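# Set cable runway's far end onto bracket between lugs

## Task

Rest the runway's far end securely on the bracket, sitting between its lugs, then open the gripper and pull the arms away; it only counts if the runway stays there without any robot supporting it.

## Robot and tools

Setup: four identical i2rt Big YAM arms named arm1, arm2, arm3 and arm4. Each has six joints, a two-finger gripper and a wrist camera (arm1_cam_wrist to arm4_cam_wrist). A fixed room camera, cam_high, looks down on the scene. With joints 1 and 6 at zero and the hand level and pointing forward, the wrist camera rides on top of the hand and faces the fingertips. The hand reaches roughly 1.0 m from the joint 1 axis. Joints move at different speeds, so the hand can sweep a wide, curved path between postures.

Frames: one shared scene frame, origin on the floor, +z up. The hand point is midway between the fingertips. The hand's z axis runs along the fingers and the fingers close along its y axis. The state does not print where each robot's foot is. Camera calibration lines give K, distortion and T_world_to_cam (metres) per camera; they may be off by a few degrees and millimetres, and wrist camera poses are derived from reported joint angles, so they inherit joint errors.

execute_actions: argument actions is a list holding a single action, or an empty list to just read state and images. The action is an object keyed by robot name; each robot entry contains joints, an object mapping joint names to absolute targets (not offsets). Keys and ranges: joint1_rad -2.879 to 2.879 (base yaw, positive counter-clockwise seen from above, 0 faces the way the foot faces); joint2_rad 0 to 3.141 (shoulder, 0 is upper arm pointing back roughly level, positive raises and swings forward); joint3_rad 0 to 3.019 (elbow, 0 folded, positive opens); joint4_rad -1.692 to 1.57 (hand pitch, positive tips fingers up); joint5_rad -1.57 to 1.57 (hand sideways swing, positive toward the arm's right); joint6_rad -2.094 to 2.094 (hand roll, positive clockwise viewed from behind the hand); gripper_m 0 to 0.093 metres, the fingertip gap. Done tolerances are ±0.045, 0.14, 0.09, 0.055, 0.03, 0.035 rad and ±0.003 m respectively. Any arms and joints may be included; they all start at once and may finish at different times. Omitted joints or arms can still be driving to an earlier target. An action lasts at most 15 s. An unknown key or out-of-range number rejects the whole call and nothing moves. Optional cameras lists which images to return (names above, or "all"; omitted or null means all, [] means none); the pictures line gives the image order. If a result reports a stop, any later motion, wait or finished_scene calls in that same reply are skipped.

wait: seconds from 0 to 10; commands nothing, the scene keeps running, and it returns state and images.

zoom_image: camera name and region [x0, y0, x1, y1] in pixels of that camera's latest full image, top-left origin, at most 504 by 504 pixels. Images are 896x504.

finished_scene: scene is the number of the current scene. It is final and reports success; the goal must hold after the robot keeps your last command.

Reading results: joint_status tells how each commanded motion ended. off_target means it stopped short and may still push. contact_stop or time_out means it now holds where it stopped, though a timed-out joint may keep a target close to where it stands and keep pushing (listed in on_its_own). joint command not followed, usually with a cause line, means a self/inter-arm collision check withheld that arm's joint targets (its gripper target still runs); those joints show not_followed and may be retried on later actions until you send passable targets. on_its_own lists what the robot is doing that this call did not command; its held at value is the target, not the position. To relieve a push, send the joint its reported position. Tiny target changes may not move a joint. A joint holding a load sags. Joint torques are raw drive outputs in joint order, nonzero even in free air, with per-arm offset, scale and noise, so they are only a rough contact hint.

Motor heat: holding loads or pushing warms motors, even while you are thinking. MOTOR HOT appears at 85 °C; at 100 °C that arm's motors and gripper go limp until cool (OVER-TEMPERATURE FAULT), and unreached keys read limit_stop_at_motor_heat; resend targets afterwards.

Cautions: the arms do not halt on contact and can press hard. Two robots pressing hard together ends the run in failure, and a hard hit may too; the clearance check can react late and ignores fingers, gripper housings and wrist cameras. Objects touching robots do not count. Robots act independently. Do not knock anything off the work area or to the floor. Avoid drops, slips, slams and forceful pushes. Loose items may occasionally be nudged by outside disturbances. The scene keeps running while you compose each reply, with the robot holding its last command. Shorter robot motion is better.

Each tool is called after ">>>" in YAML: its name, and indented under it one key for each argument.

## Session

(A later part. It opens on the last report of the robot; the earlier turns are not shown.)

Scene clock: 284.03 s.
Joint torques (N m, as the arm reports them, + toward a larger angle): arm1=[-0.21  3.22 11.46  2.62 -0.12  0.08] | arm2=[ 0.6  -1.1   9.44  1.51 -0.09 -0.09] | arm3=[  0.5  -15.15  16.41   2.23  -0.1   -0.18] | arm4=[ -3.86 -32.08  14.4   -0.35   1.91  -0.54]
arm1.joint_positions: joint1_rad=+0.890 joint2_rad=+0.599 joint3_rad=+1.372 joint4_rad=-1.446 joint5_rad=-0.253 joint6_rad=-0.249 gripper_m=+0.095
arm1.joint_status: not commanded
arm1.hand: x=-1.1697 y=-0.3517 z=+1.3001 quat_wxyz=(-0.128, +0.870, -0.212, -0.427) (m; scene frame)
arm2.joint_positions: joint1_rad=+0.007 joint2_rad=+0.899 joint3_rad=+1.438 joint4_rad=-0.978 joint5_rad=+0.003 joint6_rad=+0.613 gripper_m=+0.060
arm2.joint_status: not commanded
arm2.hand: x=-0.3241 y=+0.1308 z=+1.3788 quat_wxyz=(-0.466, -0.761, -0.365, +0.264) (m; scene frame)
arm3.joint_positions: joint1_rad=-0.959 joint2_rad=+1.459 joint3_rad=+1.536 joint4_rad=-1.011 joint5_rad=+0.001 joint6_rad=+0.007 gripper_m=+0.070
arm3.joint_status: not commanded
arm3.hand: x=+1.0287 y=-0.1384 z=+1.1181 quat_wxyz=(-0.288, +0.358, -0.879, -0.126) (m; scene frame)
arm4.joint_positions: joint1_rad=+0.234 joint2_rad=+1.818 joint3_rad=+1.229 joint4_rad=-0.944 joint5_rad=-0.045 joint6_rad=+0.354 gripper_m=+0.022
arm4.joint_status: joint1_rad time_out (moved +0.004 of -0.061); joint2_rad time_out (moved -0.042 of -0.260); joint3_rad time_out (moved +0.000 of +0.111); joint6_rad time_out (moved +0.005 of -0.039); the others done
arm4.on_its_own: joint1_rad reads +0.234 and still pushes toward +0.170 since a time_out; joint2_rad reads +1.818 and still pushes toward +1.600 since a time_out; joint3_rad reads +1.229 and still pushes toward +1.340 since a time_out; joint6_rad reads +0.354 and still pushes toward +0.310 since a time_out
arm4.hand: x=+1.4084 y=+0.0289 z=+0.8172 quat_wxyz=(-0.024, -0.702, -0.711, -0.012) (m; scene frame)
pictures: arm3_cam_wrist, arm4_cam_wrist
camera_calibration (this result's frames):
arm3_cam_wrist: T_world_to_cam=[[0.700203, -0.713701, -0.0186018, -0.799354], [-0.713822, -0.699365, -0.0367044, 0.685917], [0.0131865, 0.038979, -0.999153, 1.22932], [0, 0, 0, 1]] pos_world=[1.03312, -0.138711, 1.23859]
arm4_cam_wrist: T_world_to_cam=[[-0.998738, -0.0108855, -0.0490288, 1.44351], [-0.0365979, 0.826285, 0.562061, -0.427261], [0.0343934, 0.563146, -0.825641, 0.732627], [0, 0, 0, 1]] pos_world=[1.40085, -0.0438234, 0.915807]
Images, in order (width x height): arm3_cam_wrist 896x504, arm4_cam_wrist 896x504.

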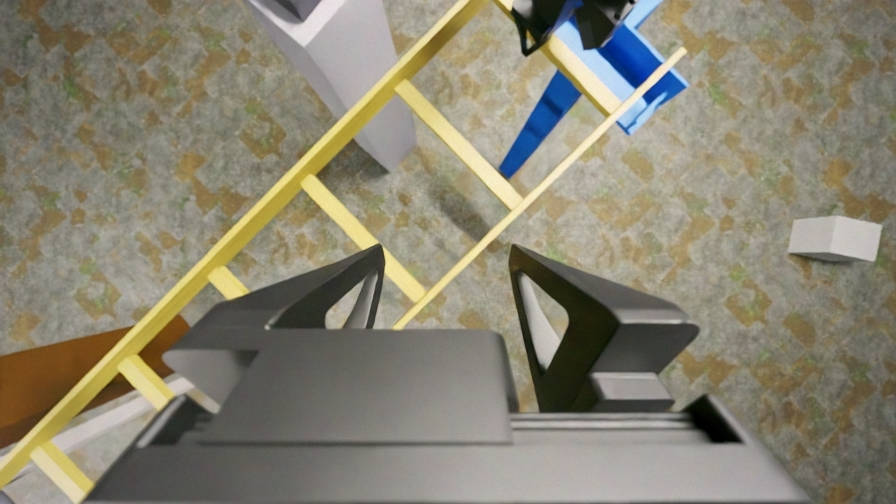

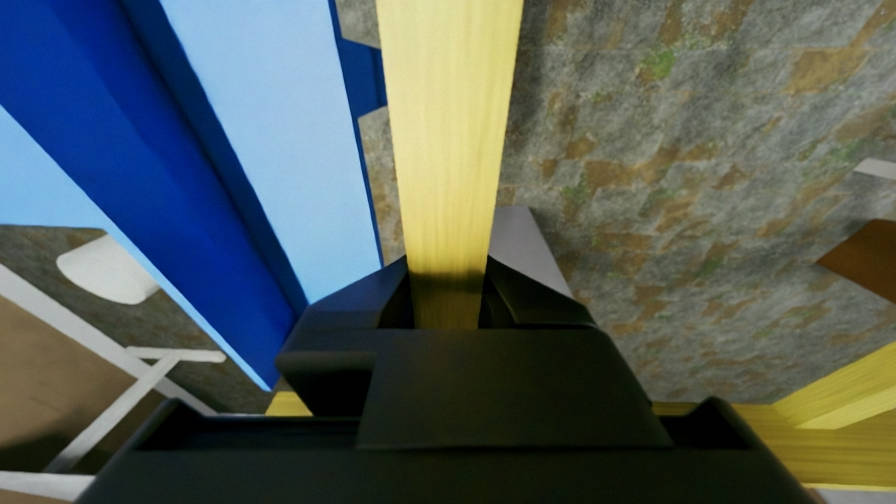

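>>> execute_actions:
  actions:
    - {"arm4":{"joints":{"joint1_rad":0.09,"joint2_rad":1.66,"joint3_rad":1.50,"joint4_rad":-0.93,"joint6_rad":0.29}}}
  cameras: ["arm3_cam_wrist","arm4_cam_wrist"]

Scene clock: 292.87 s.
Joint torques (N m, as the arm reports them, + toward a larger angle): arm1=[-0.24  3.19 11.46  2.62 -0.12  0.08] | arm2=[ 0.91 -0.9   9.42  1.49 -0.08 -0.08] | arm3=[  0.53 -15.19  16.38   2.23  -0.1   -0.18] | arm4=[ -7.73 -28.64  15.01   0.82   3.03  -0.81]
arm1.joint_positions: joint1_rad=+0.890 joint2_rad=+0.599 joint3_rad=+1.372 joint4_rad=-1.446 joint5_rad=-0.253 joint6_rad=-0.249 gripper_m=+0.095
arm1.joint_status: not commanded
arm1.hand: x=-1.1697 y=-0.3517 z=+1.3001 quat_wxyz=(-0.128, +0.870, -0.212, -0.427) (m; scene frame)
arm2.joint_positions: joint1_rad=+0.007 joint2_rad=+0.899 joint3_rad=+1.438 joint4_rad=-0.978 joint5_rad=+0.003 joint6_rad=+0.613 gripper_m=+0.060
arm2.joint_status: not commanded
arm2.hand: x=-0.3241 y=+0.1308 z=+1.3788 quat_wxyz=(-0.466, -0.761, -0.365, +0.264) (m; scene frame)
arm3.joint_positions: joint1_rad=-0.959 joint2_rad=+1.459 joint3_rad=+1.536 joint4_rad=-1.011 joint5_rad=+0.001 joint6_rad=+0.007 gripper_m=+0.070
arm3.joint_status: not commanded
arm3.hand: x=+1.0287 y=-0.1384 z=+1.1181 quat_wxyz=(-0.288, +0.358, -0.879, -0.126) (m; scene frame)
arm4.joint_positions: joint1_rad=+0.209 joint2_rad=+1.827 joint3_rad=+1.332 joint4_rad=-0.944 joint5_rad=-0.071 joint6_rad=+0.359 gripper_m=+0.022
arm4.joint_status: joint1_rad time_out (moved -0.026 of -0.144); joint2_rad time_out (moved +0.010 of -0.158); joint3_rad time_out (moved +0.103 of +0.271); joint6_rad time_out (moved +0.005 of -0.064); the others done
arm4.on_its_own: joint1_rad reads +0.209 and still pushes toward +0.090 since a time_out; joint2_rad reads +1.827 and still pushes toward +1.660 since a time_out; joint3_rad reads +1.332 and still pushes toward +1.445 since a time_out; joint6_rad reads +0.359 and still pushes toward +0.290 since a time_out
arm4.hand: x=+1.4157 y=-0.0165 z=+0.8485 quat_wxyz=(-0.072, -0.710, -0.700, -0.004) (m; scene frame)
pictures: arm3_cam_wrist, arm4_cam_wrist
camera_calibration (this result's frames):
arm3_cam_wrist: T_world_to_cam=[[0.700203, -0.713701, -0.0186018, -0.799354], [-0.713822, -0.699365, -0.0367044, 0.685917], [0.0131865, 0.038979, -0.999153, 1.22932], [0, 0, 0, 1]] pos_world=[1.03312, -0.138711, 1.23859]
arm4_cam_wrist: T_world_to_cam=[[-0.994286, 0.0109768, -0.106184, 1.49432], [-0.0430599, 0.868944, 0.493033, -0.338605], [0.0976796, 0.494788, -0.863506, 0.725139], [0, 0, 0, 1]] pos_world=[1.40037, -0.0809644, 0.951778]
Images, in order (width x height): arm3_cam_wrist 896x504, arm4_cam_wrist 896x504.

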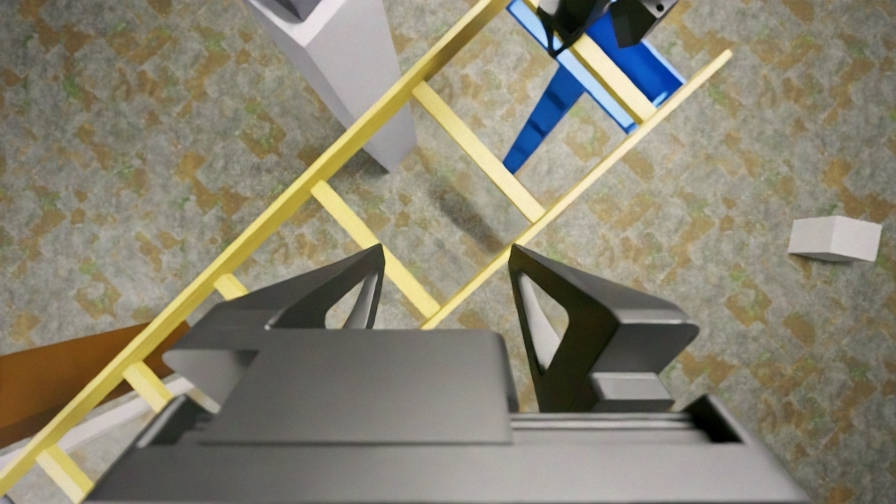

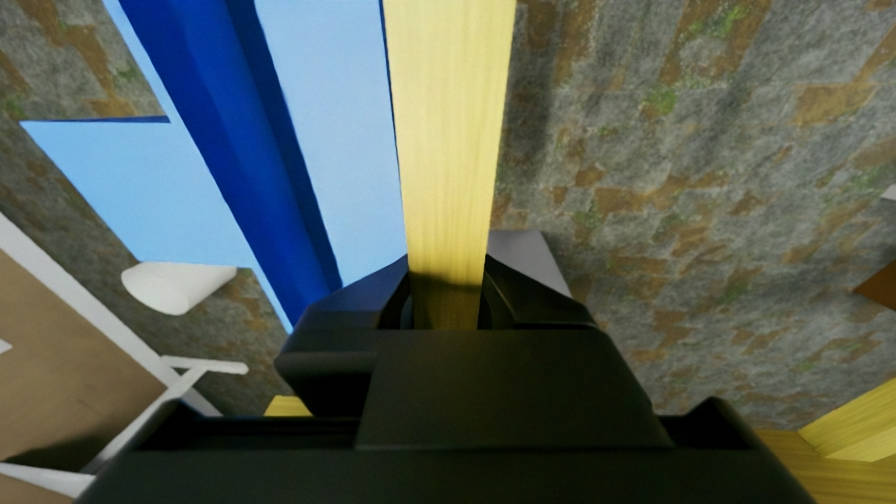

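>>> execute_actions:
  actions:
    - {"arm4":{"joints":{"joint1_rad":-0.02,"joint2_rad":1.71,"joint3_rad":1.41,"joint4_rad":-0.96,"joint6_rad":0.2}}}
  cameras: ["arm3_cam_wrist","cam_high"]

Scene clock: 303.67 s.
Joint torques (N m, as the arm reports them, + toward a larger angle): arm1=[-0.29  3.18 11.45  2.63 -0.11  0.08] | arm2=[ 0.53 -0.92  9.39  1.55 -0.07 -0.07] | arm3=[  0.46 -15.18  16.4    2.22  -0.1   -0.18] | arm4=[-14.77 -27.55  12.23  -0.29   3.76  -1.61]
arm1.joint_positions: joint1_rad=+0.890 joint2_rad=+0.599 joint3_rad=+1.372 joint4_rad=-1.446 joint5_rad=-0.253 joint6_rad=-0.249 gripper_m=+0.095
arm1.joint_status: not commanded
arm1.hand: x=-1.1697 y=-0.3517 z=+1.3001 quat_wxyz=(-0.128, +0.870, -0.212, -0.427) (m; scene frame)
arm2.joint_positions: joint1_rad=+0.007 joint2_rad=+0.899 joint3_rad=+1.438 joint4_rad=-0.978 joint5_rad=+0.003 joint6_rad=+0.613 gripper_m=+0.060
arm2.joint_status: not commanded
arm2.hand: x=-0.3241 y=+0.1308 z=+1.3788 quat_wxyz=(-0.466, -0.761, -0.365, +0.264) (m; scene frame)
arm3.joint_positions: joint1_rad=-0.959 joint2_rad=+1.459 joint3_rad=+1.536 joint4_rad=-1.011 joint5_rad=+0.001 joint6_rad=+0.007 gripper_m=+0.070
arm3.joint_status: not commanded
arm3.hand: x=+1.0287 y=-0.1384 z=+1.1181 quat_wxyz=(-0.288, +0.358, -0.879, -0.126) (m; scene frame)
arm4.joint_positions: joint1_rad=+0.199 joint2_rad=+1.860 joint3_rad=+1.332 joint4_rad=-0.944 joint5_rad=-0.089 joint6_rad=+0.344 gripper_m=+0.022
arm4.joint_status: joint1_rad time_out (moved -0.010 of -0.229); joint2_rad time_out (moved +0.033 of -0.117); joint6_rad time_out (moved -0.015 of -0.159); the others done
arm4.on_its_own: joint1_rad reads +0.199 and still pushes toward -0.020 since a time_out; joint2_rad reads +1.860 and still pushes toward +1.710 since a time_out; joint6_rad reads +0.344 and still pushes toward +0.200 since a time_out
arm4.hand: x=+1.4124 y=-0.0148 z=+0.8316 quat_wxyz=(-0.062, -0.709, -0.702, -0.018) (m; scene frame)
pictures: arm3_cam_wrist, cam_high
camera_calibration (this result's frames):
arm3_cam_wrist: T_world_to_cam=[[0.700203, -0.713701, -0.0186018, -0.799354], [-0.713822, -0.699365, -0.0367044, 0.685917], [0.0131865, 0.038979, -0.999153, 1.22932], [0, 0, 0, 1]] pos_world=[1.03312, -0.138711, 1.23859]
Images, in order (width x height): arm3_cam_wrist 896x504, cam_high 896x504.

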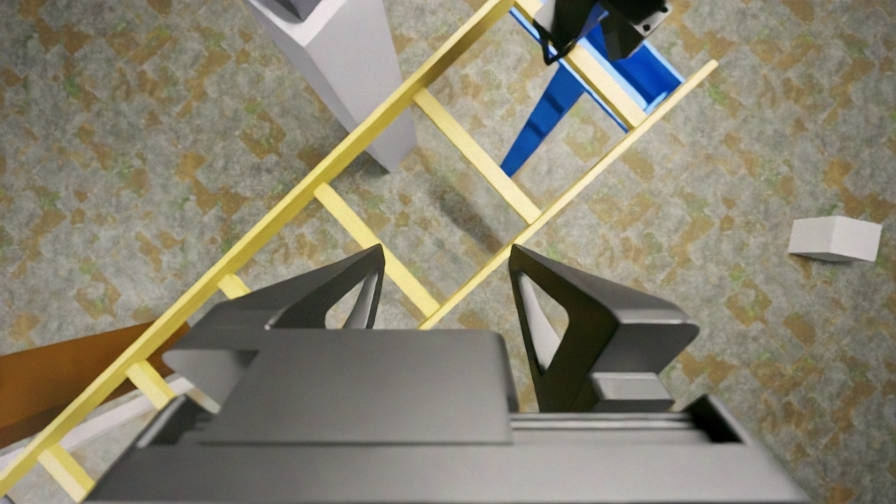

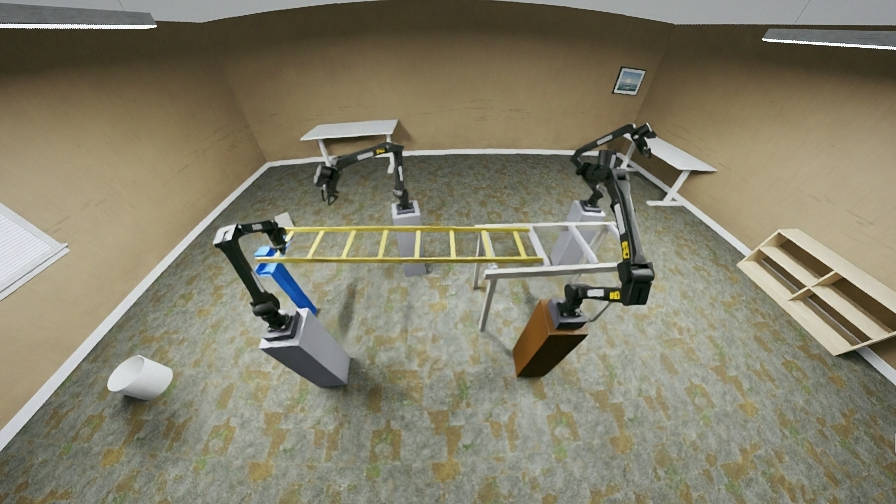

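>>> execute_actions:
  actions:
    - {"arm4":{"joints":{"joint1_rad":0.13,"joint6_rad":0.31}},"arm2":{"joints":{"joint1_rad":0.272,"joint2_rad":1.88,"joint3_rad":1.58,"joint4_rad":-1.27,"joint6_rad":0.21,"gripper_m":0.07}}}
  cameras: ["arm2_cam_wrist"]

Scene clock: 320.43 s.
Joint torques (N m, as the arm reports them, + toward a larger angle): arm1=[-0.3   3.17 11.46  2.62 -0.12  0.08] | arm2=[  0.66 -13.26   9.86  -0.36  -0.06  -0.14] | arm3=[  0.51 -15.21  16.4    2.23  -0.1   -0.18] | arm4=[ -5.14 -27.55  12.25  -0.29   2.67  -0.59]
arm1.joint_positions: joint1_rad=+0.890 joint2_rad=+0.599 joint3_rad=+1.372 joint4_rad=-1.446 joint5_rad=-0.253 joint6_rad=-0.249 gripper_m=+0.095
arm1.joint_status: not commanded
arm1.hand: x=-1.1697 y=-0.3517 z=+1.3001 quat_wxyz=(-0.128, +0.870, -0.212, -0.427) (m; scene frame)
arm2.joint_positions: joint1_rad=+0.275 joint2_rad=+1.890 joint3_rad=+1.553 joint4_rad=-1.261 joint5_rad=+0.002 joint6_rad=+0.224 gripper_m=+0.070
arm2.joint_status: all done
arm2.hand: x=-0.1869 y=-0.0276 z=+0.9145 quat_wxyz=(+0.013, -0.714, -0.700, -0.006) (m; scene frame)
arm3.joint_positions: joint1_rad=-0.959 joint2_rad=+1.459 joint3_rad=+1.536 joint4_rad=-1.011 joint5_rad=+0.001 joint6_rad=+0.007 gripper_m=+0.070
arm3.joint_status: not commanded
arm3.hand: x=+1.0287 y=-0.1384 z=+1.1181 quat_wxyz=(-0.288, +0.358, -0.879, -0.126) (m; scene frame)
arm4.joint_positions: joint1_rad=+0.210 joint2_rad=+1.860 joint3_rad=+1.332 joint4_rad=-0.944 joint5_rad=-0.063 joint6_rad=+0.358 gripper_m=+0.022
arm4.joint_status: joint1_rad time_out (moved +0.012 of -0.069); joint6_rad time_out (moved +0.014 of -0.034)
arm4.on_its_own: joint1_rad reads +0.210 and still pushes toward +0.130 since a time_out; joint2_rad reads +1.860 and still pushes toward +1.710 since a time_out; joint6_rad reads +0.358 and still pushes toward +0.310 since a time_out
arm4.hand: x=+1.4141 y=-0.0141 z=+0.8312 quat_wxyz=(-0.056, -0.711, -0.701, -0.007) (m; scene frame)
pictures: arm2_cam_wrist
camera_calibration (this result's frames):
arm2_cam_wrist: T_world_to_cam=[[-0.999829, 0.0163947, 0.00861023, -0.190468], [0.0182216, 0.78813, 0.61524, -0.53832], [0.00330068, 0.615291, -0.788293, 0.856413], [0, 0, 0, 1]] pos_world=[-0.183453, -0.0995552, 1.00794]
Images, in order (width x height): arm2_cam_wrist 896x504.

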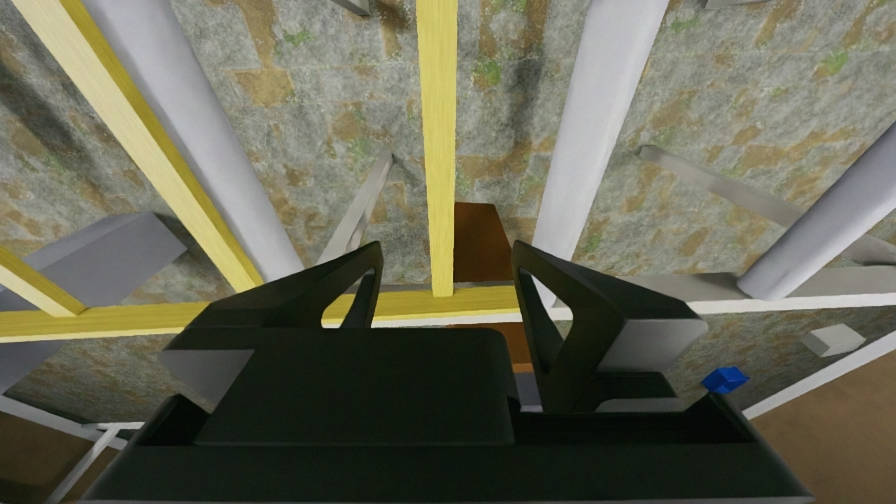

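>>> execute_actions:
  actions:
    - {"arm2":{"joints":{"joint1_rad":0.28,"joint2_rad":2.015,"joint3_rad":1.40,"joint4_rad":-0.94}}}
  cameras: []

>>> execute_actions:
  actions:
    - {"arm2":{"joints":{"gripper_m":0.0}}}
  cameras: ["arm2_cam_wrist"]

Scene clock: 324.40 s.
Joint torques (N m, as the arm reports them, + toward a larger angle): arm1=[-0.27  3.2  11.46  2.64 -0.12  0.08] | arm2=[  1.64 -14.91   8.46   0.33  -0.06  -0.15] | arm3=[  0.46 -15.2   16.39   2.23  -0.1   -0.18] | arm4=[ -5.04 -27.47  12.24  -0.28   2.67  -0.59]
arm1.joint_positions: joint1_rad=+0.890 joint2_rad=+0.599 joint3_rad=+1.372 joint4_rad=-1.446 joint5_rad=-0.253 joint6_rad=-0.249 gripper_m=+0.095
arm1.joint_status: not commanded
arm1.hand: x=-1.1697 y=-0.3517 z=+1.3001 quat_wxyz=(-0.128, +0.870, -0.212, -0.427) (m; scene frame)
arm2.joint_positions: joint1_rad=+0.275 joint2_rad=+2.039 joint3_rad=+1.374 joint4_rad=-0.952 joint5_rad=+0.002 joint6_rad=+0.224 gripper_m=+0.070
arm2.joint_status: all done
arm2.hand: x=-0.1905 y=-0.0114 z=+0.7741 quat_wxyz=(+0.021, -0.714, -0.700, -0.011) (m; scene frame)
arm3.joint_positions: joint1_rad=-0.959 joint2_rad=+1.459 joint3_rad=+1.536 joint4_rad=-1.011 joint5_rad=+0.001 joint6_rad=+0.007 gripper_m=+0.070
arm3.joint_status: not commanded
arm3.hand: x=+1.0287 y=-0.1384 z=+1.1181 quat_wxyz=(-0.288, +0.358, -0.879, -0.126) (m; scene frame)
arm4.joint_positions: joint1_rad=+0.210 joint2_rad=+1.860 joint3_rad=+1.332 joint4_rad=-0.944 joint5_rad=-0.063 joint6_rad=+0.358 gripper_m=+0.022
arm4.joint_status: not commanded
arm4.on_its_own: joint1_rad reads +0.210 and still pushes toward +0.130 since a time_out; joint2_rad reads +1.860 and still pushes toward +1.710 since a time_out; joint6_rad reads +0.358 and still pushes toward +0.310 since a time_out
arm4.hand: x=+1.4141 y=-0.0141 z=+0.8312 quat_wxyz=(-0.056, -0.711, -0.701, -0.007) (m; scene frame)
pictures: none
No camera images: the call's "cameras" was empty. Leave "cameras" out to get every camera's image.

Scene clock: 325.07 s.
Joint torques (N m, as the arm reports them, + toward a larger angle): arm1=[-0.24  3.26 11.46  2.62 -0.11  0.08] | arm2=[  0.5  -15.21   8.46   0.11   0.49  -0.17] | arm3=[  0.51 -15.2   16.38   2.23  -0.1   -0.18] | arm4=[ -5.11 -27.5   12.21  -0.27   2.57  -0.59]
arm1.joint_positions: joint1_rad=+0.890 joint2_rad=+0.599 joint3_rad=+1.372 joint4_rad=-1.446 joint5_rad=-0.253 joint6_rad=-0.249 gripper_m=+0.095
arm1.joint_status: not commanded
arm1.hand: x=-1.1697 y=-0.3517 z=+1.3001 quat_wxyz=(-0.128, +0.870, -0.212, -0.427) (m; scene frame)
arm2.joint_positions: joint1_rad=+0.283 joint2_rad=+2.039 joint3_rad=+1.374 joint4_rad=-0.944 joint5_rad=-0.010 joint6_rad=+0.225 gripper_m=+0.024
arm2.joint_status: gripper_m off_target (ended at +0.024, target +0.000)
arm2.hand: x=-0.1838 y=-0.0119 z=+0.7740 quat_wxyz=(+0.015, -0.711, -0.703, -0.014) (m; scene frame)
arm3.joint_positions: joint1_rad=-0.959 joint2_rad=+1.459 joint3_rad=+1.536 joint4_rad=-1.011 joint5_rad=+0.001 joint6_rad=+0.007 gripper_m=+0.070
arm3.joint_status: not commanded
arm3.hand: x=+1.0287 y=-0.1384 z=+1.1181 quat_wxyz=(-0.288, +0.358, -0.879, -0.126) (m; scene frame)
arm4.joint_positions: joint1_rad=+0.212 joint2_rad=+1.860 joint3_rad=+1.332 joint4_rad=-0.944 joint5_rad=-0.061 joint6_rad=+0.359 gripper_m=+0.022
arm4.joint_status: not commanded
arm4.on_its_own: joint1_rad reads +0.212 and still pushes toward +0.130 since a time_out; joint2_rad reads +1.860 and still pushes toward +1.710 since a time_out; joint6_rad reads +0.359 and still pushes toward +0.310 since a time_out
arm4.hand: x=+1.4143 y=-0.0140 z=+0.8310 quat_wxyz=(-0.055, -0.710, -0.702, -0.006) (m; scene frame)
pictures: arm2_cam_wrist
camera_calibration (this result's frames):
arm2_cam_wrist: T_world_to_cam=[[-0.999954, 0.00954531, -0.00104157, -0.179082], [0.00678742, 0.779402, 0.626487, -0.475214], [0.00679182, 0.626451, -0.779431, 0.729876], [0, 0, 0, 1]] pos_world=[-0.180805, -0.0851397, 0.866417]
Images, in order (width x height): arm2_cam_wrist 896x504.

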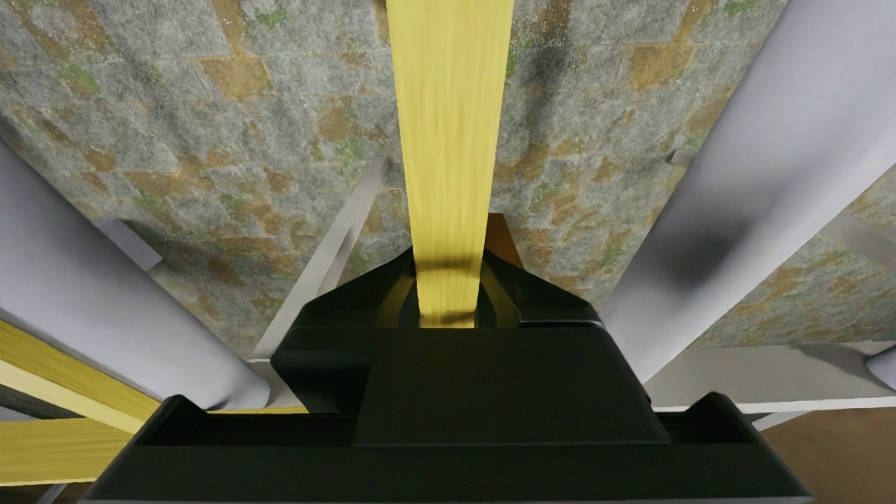

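>>> execute_actions:
  actions:
    - {"arm2":{"joints":{"joint1_rad":0.21,"joint2_rad":1.83,"joint3_rad":1.46,"joint6_rad":0.16}},"arm4":{"joints":{"joint1_rad":0.15,"joint6_rad":0.3}}}
  cameras: ["arm3_cam_wrist","arm4_cam_wrist"]

Scene clock: 330.90 s.
Joint torques (N m, as the arm reports them, + toward a larger angle): arm1=[-0.31  3.24 11.44  2.62 -0.12  0.08] | arm2=[  1.24 -26.76  13.3    0.56   0.2    0.04] | arm3=[  0.51 -15.18  16.41   2.22  -0.1   -0.18] | arm4=[  0.65 -28.75  12.9   -0.31   0.94  -0.05]
arm1.joint_positions: joint1_rad=+0.890 joint2_rad=+0.599 joint3_rad=+1.372 joint4_rad=-1.446 joint5_rad=-0.253 joint6_rad=-0.249 gripper_m=+0.095
arm1.joint_status: not commanded
arm1.hand: x=-1.1697 y=-0.3517 z=+1.3001 quat_wxyz=(-0.128, +0.870, -0.212, -0.427) (m; scene frame)
arm2.joint_positions: joint1_rad=+0.205 joint2_rad=+2.012 joint3_rad=+1.373 joint4_rad=-0.957 joint5_rad=-0.004 joint6_rad=+0.155 gripper_m=+0.024
arm2.joint_status: joint2_rad time_out (moved -0.027 of -0.209); the others done
arm2.on_its_own: joint2_rad reads +2.012 and still pushes toward +1.830 since a time_out
arm2.hand: x=-0.2265 y=-0.0202 z=+0.7882 quat_wxyz=(+0.010, -0.714, -0.700, -0.008) (m; scene frame)
arm3.joint_positions: joint1_rad=-0.959 joint2_rad=+1.459 joint3_rad=+1.536 joint4_rad=-1.011 joint5_rad=+0.001 joint6_rad=+0.007 gripper_m=+0.070
arm3.joint_status: not commanded
arm3.hand: x=+1.0287 y=-0.1384 z=+1.1181 quat_wxyz=(-0.288, +0.358, -0.879, -0.126) (m; scene frame)
arm4.joint_positions: joint1_rad=+0.148 joint2_rad=+1.875 joint3_rad=+1.321 joint4_rad=-0.944 joint5_rad=-0.022 joint6_rad=+0.298 gripper_m=+0.022
arm4.joint_status: all done
arm4.on_its_own: joint2_rad reads +1.875 and still pushes toward +1.710 since a time_out
arm4.hand: x=+1.3730 y=-0.0209 z=+0.8190 quat_wxyz=(-0.035, -0.713, -0.700, +0.008) (m; scene frame)
pictures: arm3_cam_wrist, arm4_cam_wrist
camera_calibration (this result's frames):
arm3_cam_wrist: T_world_to_cam=[[0.700203, -0.713701, -0.0186018, -0.799354], [-0.713822, -0.699365, -0.0367044, 0.685917], [0.0131865, 0.038979, -0.999153, 1.22932], [0, 0, 0, 1]] pos_world=[1.03312, -0.138711, 1.23859]
arm4_cam_wrist: T_world_to_cam=[[-0.999168, 0.0189211, -0.0361286, 1.39836], [-0.00292411, 0.85035, 0.52621, -0.404749], [0.0406784, 0.525877, -0.849587, 0.773609], [0, 0, 0, 1]] pos_world=[1.36454, -0.0891037, 0.920752]
Images, in order (width x height): arm3_cam_wrist 896x504, arm4_cam_wrist 896x504.

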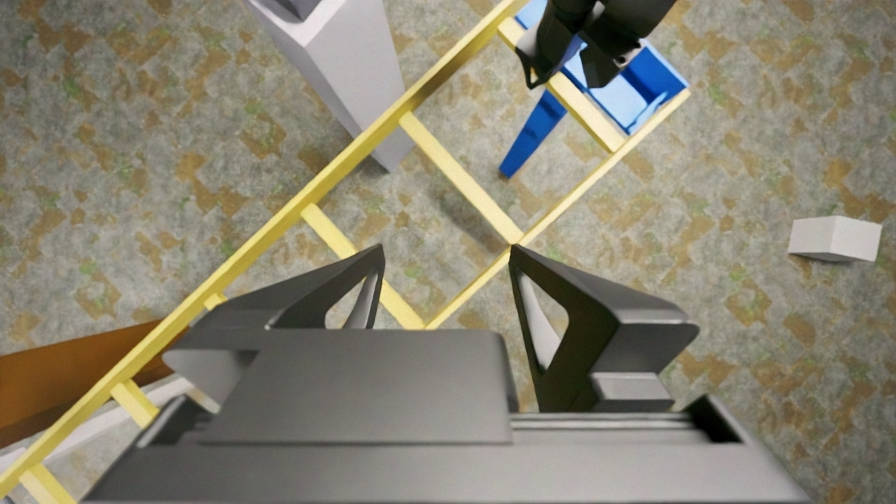

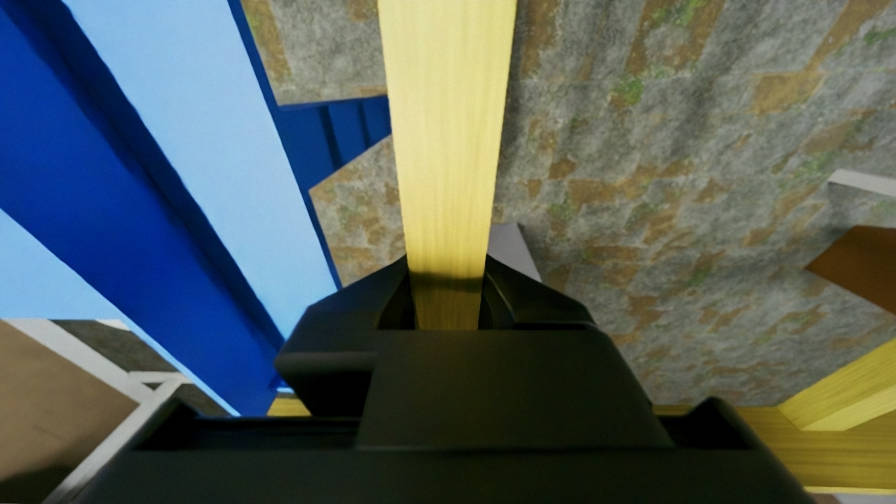

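>>> execute_actions:
  actions:
    - {"arm4":{"joints":{"joint2_rad":1.68,"joint3_rad":1.335}}}
  cameras: ["arm3_cam_wrist","arm4_cam_wrist"]

Scene clock: 335.83 s.
Joint torques (N m, as the arm reports them, + toward a larger angle): arm1=[-0.26  3.24 11.45  2.63 -0.11  0.08] | arm2=[  1.68 -26.27  13.48   0.76  -0.2    0.23] | arm3=[  0.45 -15.13  16.39   2.22  -0.1   -0.18] | arm4=[  0.   -30.6   12.42  -0.56   0.66   0.02]
arm1.joint_positions: joint1_rad=+0.890 joint2_rad=+0.599 joint3_rad=+1.372 joint4_rad=-1.446 joint5_rad=-0.253 joint6_rad=-0.249 gripper_m=+0.095
arm1.joint_status: not commanded
arm1.hand: x=-1.1697 y=-0.3517 z=+1.3001 quat_wxyz=(-0.128, +0.870, -0.212, -0.427) (m; scene frame)
arm2.joint_positions: joint1_rad=+0.204 joint2_rad=+2.009 joint3_rad=+1.373 joint4_rad=-0.966 joint5_rad=+0.005 joint6_rad=+0.137 gripper_m=+0.024
arm2.joint_status: not commanded
arm2.on_its_own: joint2_rad reads +2.009 and still pushes toward +1.830 since a time_out
arm2.hand: x=-0.2286 y=-0.0189 z=+0.7899 quat_wxyz=(+0.015, -0.708, -0.706, -0.007) (m; scene frame)
arm3.joint_positions: joint1_rad=-0.959 joint2_rad=+1.459 joint3_rad=+1.536 joint4_rad=-1.011 joint5_rad=+0.001 joint6_rad=+0.007 gripper_m=+0.070
arm3.joint_status: not commanded
arm3.hand: x=+1.0287 y=-0.1384 z=+1.1181 quat_wxyz=(-0.288, +0.358, -0.879, -0.126) (m; scene frame)
arm4.joint_positions: joint1_rad=+0.162 joint2_rad=+1.875 joint3_rad=+1.248 joint4_rad=-0.939 joint5_rad=-0.016 joint6_rad=+0.293 gripper_m=+0.022
arm4.joint_status: joint2_rad time_out (moved +0.000 of -0.195); the others done
arm4.on_its_own: joint2_rad reads +1.875 and still pushes toward +1.680 since a time_out
arm4.hand: x=+1.3697 y=+0.0119 z=+0.7952 quat_wxyz=(-0.003, -0.707, -0.707, -0.005) (m; scene frame)
pictures: arm3_cam_wrist, arm4_cam_wrist
camera_calibration (this result's frames):
arm3_cam_wrist: T_world_to_cam=[[0.700203, -0.713701, -0.0186018, -0.799354], [-0.713822, -0.699365, -0.0367044, 0.685917], [0.0131865, 0.038979, -0.999153, 1.22932], [0, 0, 0, 1]] pos_world=[1.03312, -0.138711, 1.23859]
arm4_cam_wrist: T_world_to_cam=[[-0.999946, 0.00216005, -0.010213, 1.37422], [-0.00415685, 0.815048, 0.579378, -0.460369], [0.00957554, 0.579389, -0.814995, 0.750699], [0, 0, 0, 1]] pos_world=[1.36504, -0.0626922, 0.892578]
Images, in order (width x height): arm3_cam_wrist 896x504, arm4_cam_wrist 896x504.

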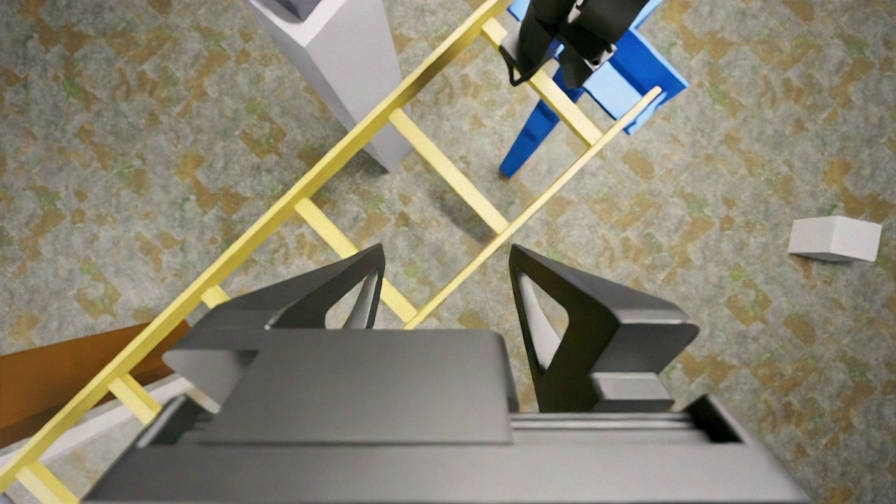

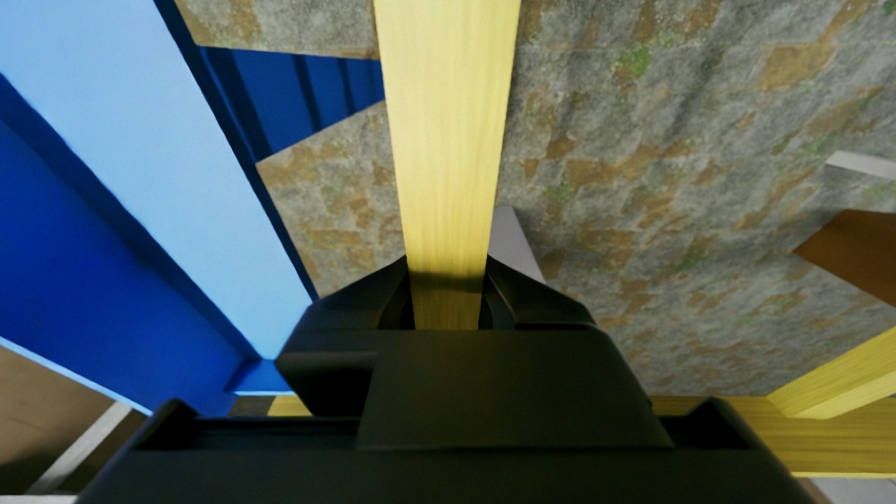

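>>> zoom_image:
  camera: "arm3_cam_wrist"
  region: [480, 0, 720, 160]

Region (480, 0, 720, 160) of arm3_cam_wrist's 896x504 image, scaled by 2.100, with more detail than that image has.

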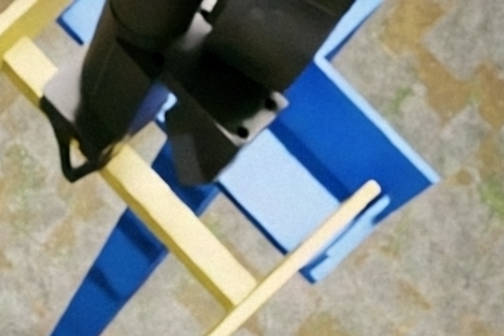

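>>> execute_actions:
  actions:
    - {"arm4":{"joints":{"joint2_rad":1.79,"joint1_rad":0.18}},"arm2":{"joints":{"joint1_rad":0.235}}}
  cameras: ["arm3_cam_wrist","arm4_cam_wrist"]

Scene clock: 345.40 s.
Joint torques (N m, as the arm reports them, + toward a larger angle): arm1=[-0.26  3.17 11.44  2.63 -0.11  0.08] | arm2=[  2.75 -26.21  13.32   0.76  -0.29   0.18] | arm3=[  0.5  -15.2   16.41   2.24  -0.1   -0.18] | arm4=[  0.46 -26.03  12.04  -0.99  -0.06  -0.13]
arm1.joint_positions: joint1_rad=+0.890 joint2_rad=+0.599 joint3_rad=+1.372 joint4_rad=-1.446 joint5_rad=-0.253 joint6_rad=-0.249 gripper_m=+0.095
arm1.joint_status: not commanded
arm1.hand: x=-1.1697 y=-0.3517 z=+1.3001 quat_wxyz=(-0.128, +0.870, -0.212, -0.427) (m; scene frame)
arm2.joint_positions: joint1_rad=+0.215 joint2_rad=+2.008 joint3_rad=+1.373 joint4_rad=-0.964 joint5_rad=+0.008 joint6_rad=+0.141 gripper_m=+0.024
arm2.joint_status: all done
arm2.on_its_own: joint2_rad reads +2.008 and still pushes toward +1.830 since a time_out
arm2.hand: x=-0.2230 y=-0.0186 z=+0.7905 quat_wxyz=(+0.015, -0.706, -0.708, -0.005) (m; scene frame)
arm3.joint_positions: joint1_rad=-0.959 joint2_rad=+1.459 joint3_rad=+1.536 joint4_rad=-1.011 joint5_rad=+0.001 joint6_rad=+0.007 gripper_m=+0.070
arm3.joint_status: not commanded
arm3.hand: x=+1.0287 y=-0.1384 z=+1.1181 quat_wxyz=(-0.288, +0.358, -0.879, -0.126) (m; scene frame)
arm4.joint_positions: joint1_rad=+0.181 joint2_rad=+1.930 joint3_rad=+1.248 joint4_rad=-0.930 joint5_rad=+0.001 joint6_rad=+0.306 gripper_m=+0.022
arm4.joint_status: all done
arm4.hand: x=+1.3748 y=+0.0194 z=+0.7687 quat_wxyz=(+0.021, -0.704, -0.710, -0.008) (m; scene frame)
pictures: arm3_cam_wrist, arm4_cam_wrist
camera_calibration (this result's frames):
arm3_cam_wrist: T_world_to_cam=[[0.700203, -0.713701, -0.0186018, -0.799354], [-0.713822, -0.699365, -0.0367044, 0.685917], [0.0131865, 0.038979, -0.999153, 1.22932], [0, 0, 0, 1]] pos_world=[1.03312, -0.138711, 1.23859]
arm4_cam_wrist: T_world_to_cam=[[-0.999787, -0.00549633, 0.019884, 1.35576], [0.00777765, 0.792305, 0.610076, -0.490607], [-0.0191074, 0.610101, -0.792094, 0.745888], [0, 0, 0, 1]] pos_world=[1.37353, -0.0589049, 0.863163]
Images, in order (width x height): arm3_cam_wrist 896x504, arm4_cam_wrist 896x504.

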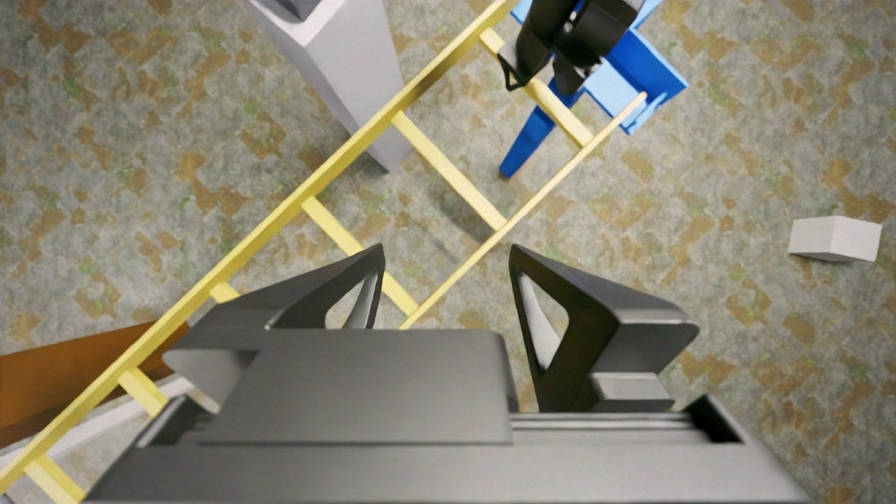

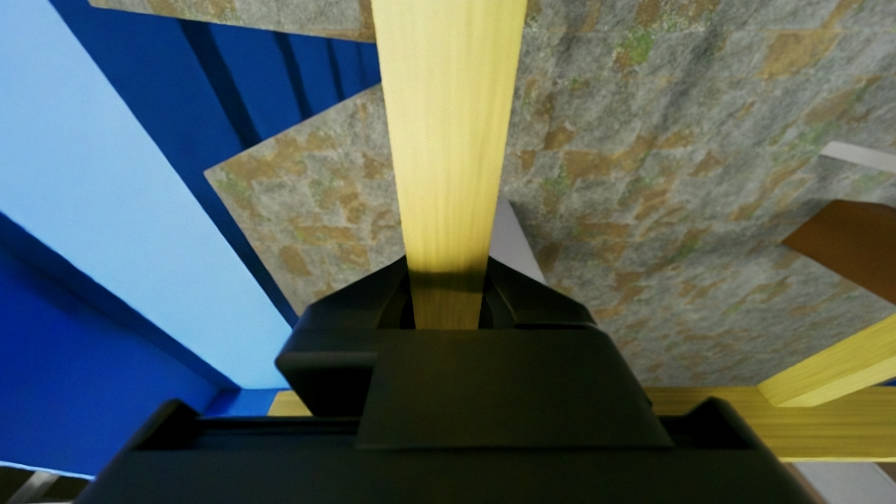

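>>> execute_actions:
  actions:
    - {"arm4":{"joints":{"joint1_rad":0.225,"joint6_rad":0.35,"joint3_rad":1.36}},"arm2":{"joints":{"joint1_rad":0.275,"joint2_rad":1.93,"joint6_rad":0.19}}}
  cameras: ["arm3_cam_wrist","arm4_cam_wrist"]

Scene clock: 350.50 s.
Joint torques (N m, as the arm reports them, + toward a larger angle): arm1=[-0.29  3.19 11.44  2.62 -0.12  0.07] | arm2=[  3.04 -19.28  13.31   0.34  -0.45   0.16] | arm3=[  0.46 -15.13  16.41   2.23  -0.1   -0.18] | arm4=[  0.9  -26.54  13.58  -1.41  -0.35  -0.02]
arm1.joint_positions: joint1_rad=+0.890 joint2_rad=+0.599 joint3_rad=+1.372 joint4_rad=-1.446 joint5_rad=-0.253 joint6_rad=-0.249 gripper_m=+0.095
arm1.joint_status: not commanded
arm1.hand: x=-1.1697 y=-0.3517 z=+1.3001 quat_wxyz=(-0.128, +0.870, -0.212, -0.427) (m; scene frame)
arm2.joint_positions: joint1_rad=+0.252 joint2_rad=+2.016 joint3_rad=+1.373 joint4_rad=-0.948 joint5_rad=+0.011 joint6_rad=+0.177 gripper_m=+0.024
arm2.joint_status: all done
arm2.hand: x=-0.2032 y=-0.0181 z=+0.7861 quat_wxyz=(+0.013, -0.705, -0.709, -0.001) (m; scene frame)
arm3.joint_positions: joint1_rad=-0.959 joint2_rad=+1.459 joint3_rad=+1.536 joint4_rad=-1.011 joint5_rad=+0.001 joint6_rad=+0.007 gripper_m=+0.070
arm3.joint_status: not commanded
arm3.hand: x=+1.0287 y=-0.1384 z=+1.1181 quat_wxyz=(-0.288, +0.358, -0.879, -0.126) (m; scene frame)
arm4.joint_positions: joint1_rad=+0.221 joint2_rad=+1.930 joint3_rad=+1.254 joint4_rad=-0.917 joint5_rad=+0.008 joint6_rad=+0.346 gripper_m=+0.022
arm4.joint_status: joint3_rad time_out (moved +0.006 of +0.112); the others done
arm4.on_its_own: joint3_rad reads +1.254 and still pushes toward +1.360 since a time_out
arm4.hand: x=+1.3945 y=+0.0199 z=+0.7701 quat_wxyz=(+0.014, -0.705, -0.709, +0.000) (m; scene frame)
pictures: arm3_cam_wrist, arm4_cam_wrist
camera_calibration (this result's frames):
arm3_cam_wrist: T_world_to_cam=[[0.700203, -0.713701, -0.0186018, -0.799354], [-0.713822, -0.699365, -0.0367044, 0.685917], [0.0131865, 0.038979, -0.999153, 1.22932], [0, 0, 0, 1]] pos_world=[1.03312, -0.138711, 1.23859]
arm4_cam_wrist: T_world_to_cam=[[-0.999759, -0.00425505, 0.0215194, 1.37412], [0.00935447, 0.804635, 0.593696, -0.481839], [-0.0198415, 0.593754, -0.804402, 0.75799], [0, 0, 0, 1]] pos_world=[1.39334, -0.0565073, 0.866224]
Images, in order (width x height): arm3_cam_wrist 896x504, arm4_cam_wrist 896x504.

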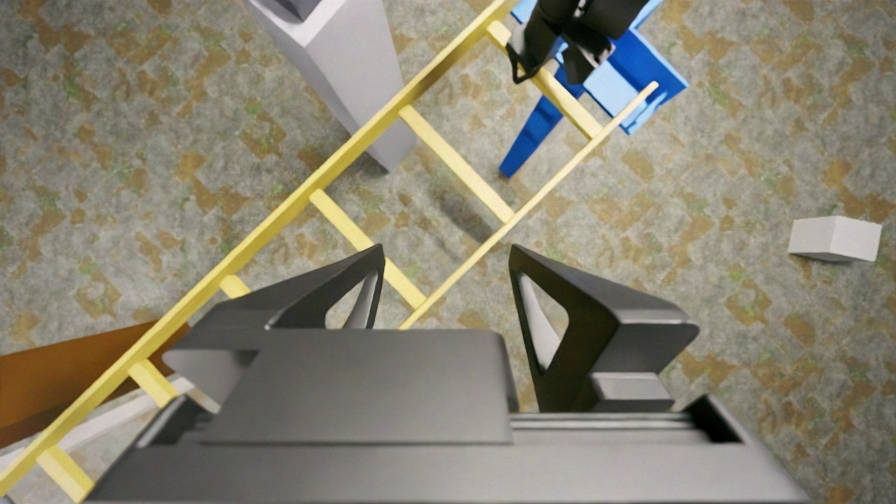

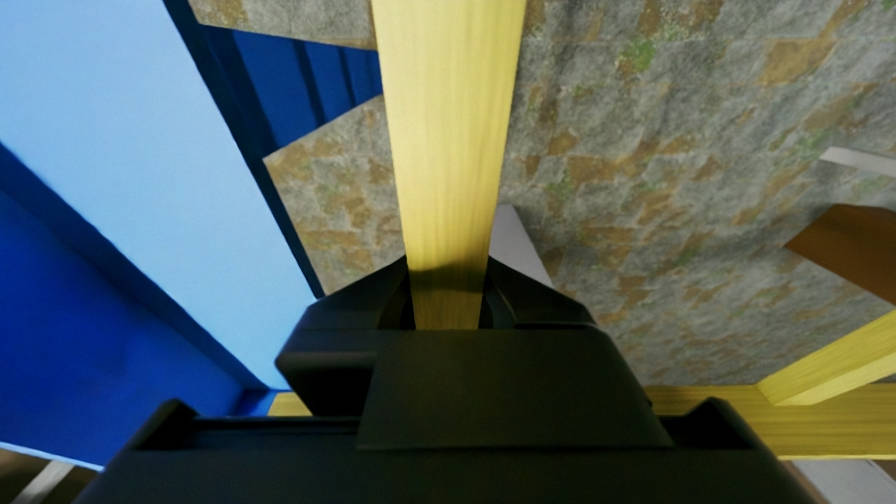

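Set down gently, then release and clear.

>>> execute_actions:
  actions:
    - {"arm4":{"joints":{"joint2_rad":1.90,"joint3_rad":1.30}},"arm2":{"joints":{"joint2_rad":2.01,"joint3_rad":1.40}}}
  cameras: []

>>> execute_actions:
  actions:
    - {"arm4":{"joints":{"gripper_m":0.06}},"arm2":{"joints":{"gripper_m":0.06}}}
  cameras: []

>>> execute_actions:
  actions:
    - {"arm4":{"joints":{"joint2_rad":1.2}},"arm2":{"joints":{"joint2_rad":1.2}}}
  cameras: ["arm3_cam_wrist","arm4_cam_wrist","cam_high"]

Scene clock: 355.87 s.
Joint torques (N m, as the arm reports them, + toward a larger angle): arm1=[-0.25  3.2  11.44  2.65 -0.12  0.08] | arm2=[  3.14 -13.94   8.71   0.43  -0.47   0.13] | arm3=[  0.46 -15.18  16.41   2.23  -0.09  -0.18] | arm4=[  0.85 -19.14   8.96  -1.53  -0.35  -0.02]
arm1.joint_positions: joint1_rad=+0.890 joint2_rad=+0.599 joint3_rad=+1.372 joint4_rad=-1.446 joint5_rad=-0.253 joint6_rad=-0.249 gripper_m=+0.095
arm1.joint_status: not commanded
arm1.hand: x=-1.1697 y=-0.3517 z=+1.3001 quat_wxyz=(-0.128, +0.870, -0.212, -0.427) (m; scene frame)
arm2.joint_positions: joint1_rad=+0.252 joint2_rad=+2.019 joint3_rad=+1.371 joint4_rad=-0.950 joint5_rad=+0.011 joint6_rad=+0.178 gripper_m=+0.024
arm2.joint_status: all done
arm2.hand: x=-0.2035 y=-0.0165 z=+0.7841 quat_wxyz=(+0.015, -0.705, -0.709, -0.002) (m; scene frame)
arm3.joint_positions: joint1_rad=-0.959 joint2_rad=+1.459 joint3_rad=+1.536 joint4_rad=-1.011 joint5_rad=+0.001 joint6_rad=+0.007 gripper_m=+0.070
arm3.joint_status: not commanded
arm3.hand: x=+1.0287 y=-0.1384 z=+1.1181 quat_wxyz=(-0.288, +0.358, -0.879, -0.126) (m; scene frame)
arm4.joint_positions: joint1_rad=+0.221 joint2_rad=+1.948 joint3_rad=+1.255 joint4_rad=-0.914 joint5_rad=+0.008 joint6_rad=+0.346 gripper_m=+0.022
arm4.joint_status: all done
arm4.hand: x=+1.3939 y=+0.0213 z=+0.7618 quat_wxyz=(+0.020, -0.705, -0.709, -0.003) (m; scene frame)
pictures: none
No camera images: the call's "cameras" was empty. Leave "cameras" out to get every camera's image.

Scene clock: 356.63 s.
Joint torques (N m, as the arm reports them, + toward a larger angle): arm1=[-0.24  3.21 11.46  2.62 -0.11  0.08] | arm2=[  1.75 -13.62   8.8    0.3   -0.09   0.11] | arm3=[  0.48 -15.11  16.4    2.22  -0.1   -0.18] | arm4=[  1.28 -17.33   8.9   -0.55  -0.2   -0.03]
arm1.joint_positions: joint1_rad=+0.890 joint2_rad=+0.599 joint3_rad=+1.372 joint4_rad=-1.446 joint5_rad=-0.253 joint6_rad=-0.249 gripper_m=+0.095
arm1.joint_status: not commanded
arm1.hand: x=-1.1697 y=-0.3517 z=+1.3001 quat_wxyz=(-0.128, +0.870, -0.212, -0.427) (m; scene frame)
arm2.joint_positions: joint1_rad=+0.270 joint2_rad=+2.019 joint3_rad=+1.371 joint4_rad=-0.950 joint5_rad=+0.004 joint6_rad=+0.178 gripper_m=+0.060
arm2.joint_status: all done
arm2.hand: x=-0.1928 y=-0.0146 z=+0.7841 quat_wxyz=(+0.013, -0.699, -0.715, -0.005) (m; scene frame)
arm3.joint_positions: joint1_rad=-0.959 joint2_rad=+1.459 joint3_rad=+1.536 joint4_rad=-1.011 joint5_rad=+0.001 joint6_rad=+0.007 gripper_m=+0.070
arm3.joint_status: not commanded
arm3.hand: x=+1.0287 y=-0.1384 z=+1.1181 quat_wxyz=(-0.288, +0.358, -0.879, -0.126) (m; scene frame)
arm4.joint_positions: joint1_rad=+0.221 joint2_rad=+1.927 joint3_rad=+1.257 joint4_rad=-0.943 joint5_rad=+0.004 joint6_rad=+0.347 gripper_m=+0.060
arm4.joint_status: all done
arm4.hand: x=+1.3935 y=+0.0243 z=+0.7726 quat_wxyz=(+0.023, -0.705, -0.709, -0.006) (m; scene frame)
pictures: none
No camera images: the call's "cameras" was empty. Leave "cameras" out to get every camera's image.

Scene clock: 358.17 s.
Joint torques (N m, as the arm reports them, + toward a larger angle): arm1=[-0.28  3.22 11.47  2.63 -0.11  0.08] | arm2=[ 1.92 -4.69 10.47  1.48 -0.13  0.11] | arm3=[  0.45 -15.15  16.4    2.23  -0.1   -0.18] | arm4=[ 0.89 -6.6  10.47  0.61 -0.21 -0.05]
arm1.joint_positions: joint1_rad=+0.890 joint2_rad=+0.599 joint3_rad=+1.372 joint4_rad=-1.446 joint5_rad=-0.253 joint6_rad=-0.249 gripper_m=+0.095
arm1.joint_status: not commanded
arm1.hand: x=-1.1697 y=-0.3517 z=+1.3001 quat_wxyz=(-0.128, +0.870, -0.212, -0.427) (m; scene frame)
arm2.joint_positions: joint1_rad=+0.270 joint2_rad=+1.188 joint3_rad=+1.381 joint4_rad=-0.948 joint5_rad=+0.004 joint6_rad=+0.178 gripper_m=+0.060
arm2.joint_status: all done
arm2.hand: x=-0.2012 y=+0.0321 z=+1.2298 quat_wxyz=(-0.326, -0.642, -0.656, +0.225) (m; scene frame)
arm3.joint_positions: joint1_rad=-0.959 joint2_rad=+1.459 joint3_rad=+1.536 joint4_rad=-1.011 joint5_rad=+0.001 joint6_rad=+0.007 gripper_m=+0.070
arm3.joint_status: not commanded
arm3.hand: x=+1.0287 y=-0.1384 z=+1.1181 quat_wxyz=(-0.288, +0.358, -0.879, -0.126) (m; scene frame)
arm4.joint_positions: joint1_rad=+0.221 joint2_rad=+1.190 joint3_rad=+1.271 joint4_rad=-0.944 joint5_rad=+0.004 joint6_rad=+0.347 gripper_m=+0.060
arm4.joint_status: all done
arm4.hand: x=+1.3876 y=+0.0437 z=+1.1454 quat_wxyz=(-0.311, -0.662, -0.665, +0.149) (m; scene frame)
pictures: arm3_cam_wrist, arm4_cam_wrist, cam_high
camera_calibration (this result's frames):
arm3_cam_wrist: T_world_to_cam=[[0.700203, -0.713701, -0.0186018, -0.799354], [-0.713822, -0.699365, -0.0367044, 0.685917], [0.0131865, 0.038979, -0.999153, 1.22932], [0, 0, 0, 1]] pos_world=[1.03312, -0.138711, 1.23859]
arm4_cam_wrist: T_world_to_cam=[[-0.973958, -0.0759204, -0.213639, 1.59595], [-0.0647259, 0.996162, -0.0589249, 0.118198], [0.217293, -0.0435624, -0.975134, 0.939871], [0, 0, 0, 1]] pos_world=[1.35781, 0.0443636, 1.26442]
Images, in order (width x height): arm3_cam_wrist 896x504, arm4_cam_wrist 896x504, cam_high 896x504.

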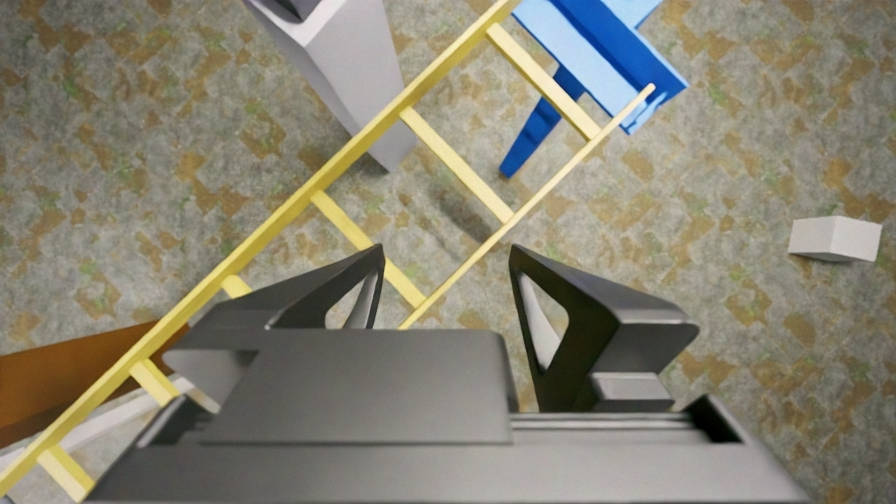

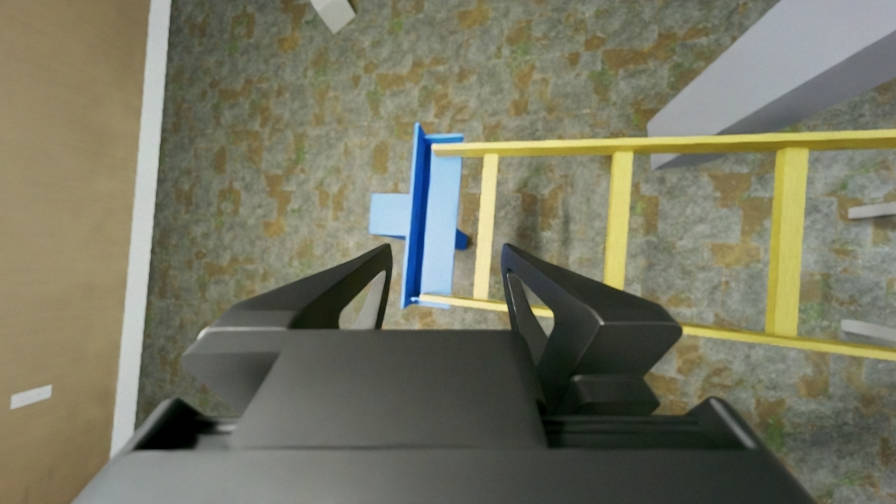

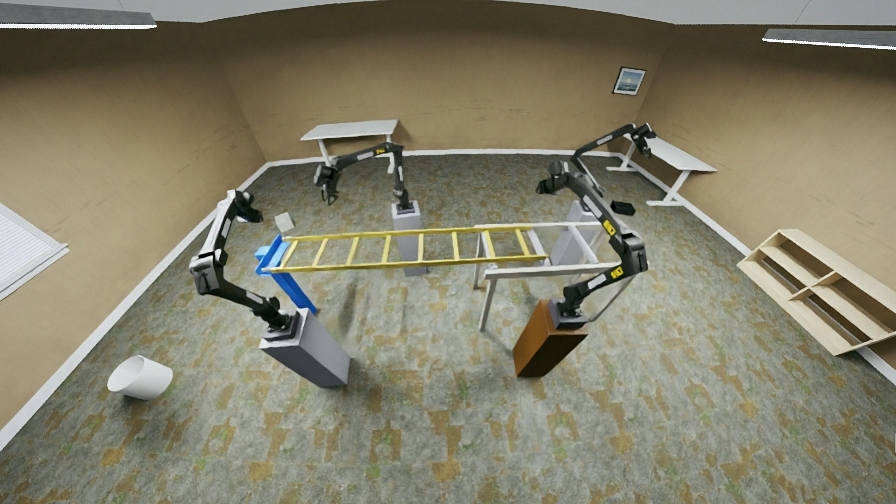

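>>> finished_scene:
  scene: 1

The scene is finished: the task was done.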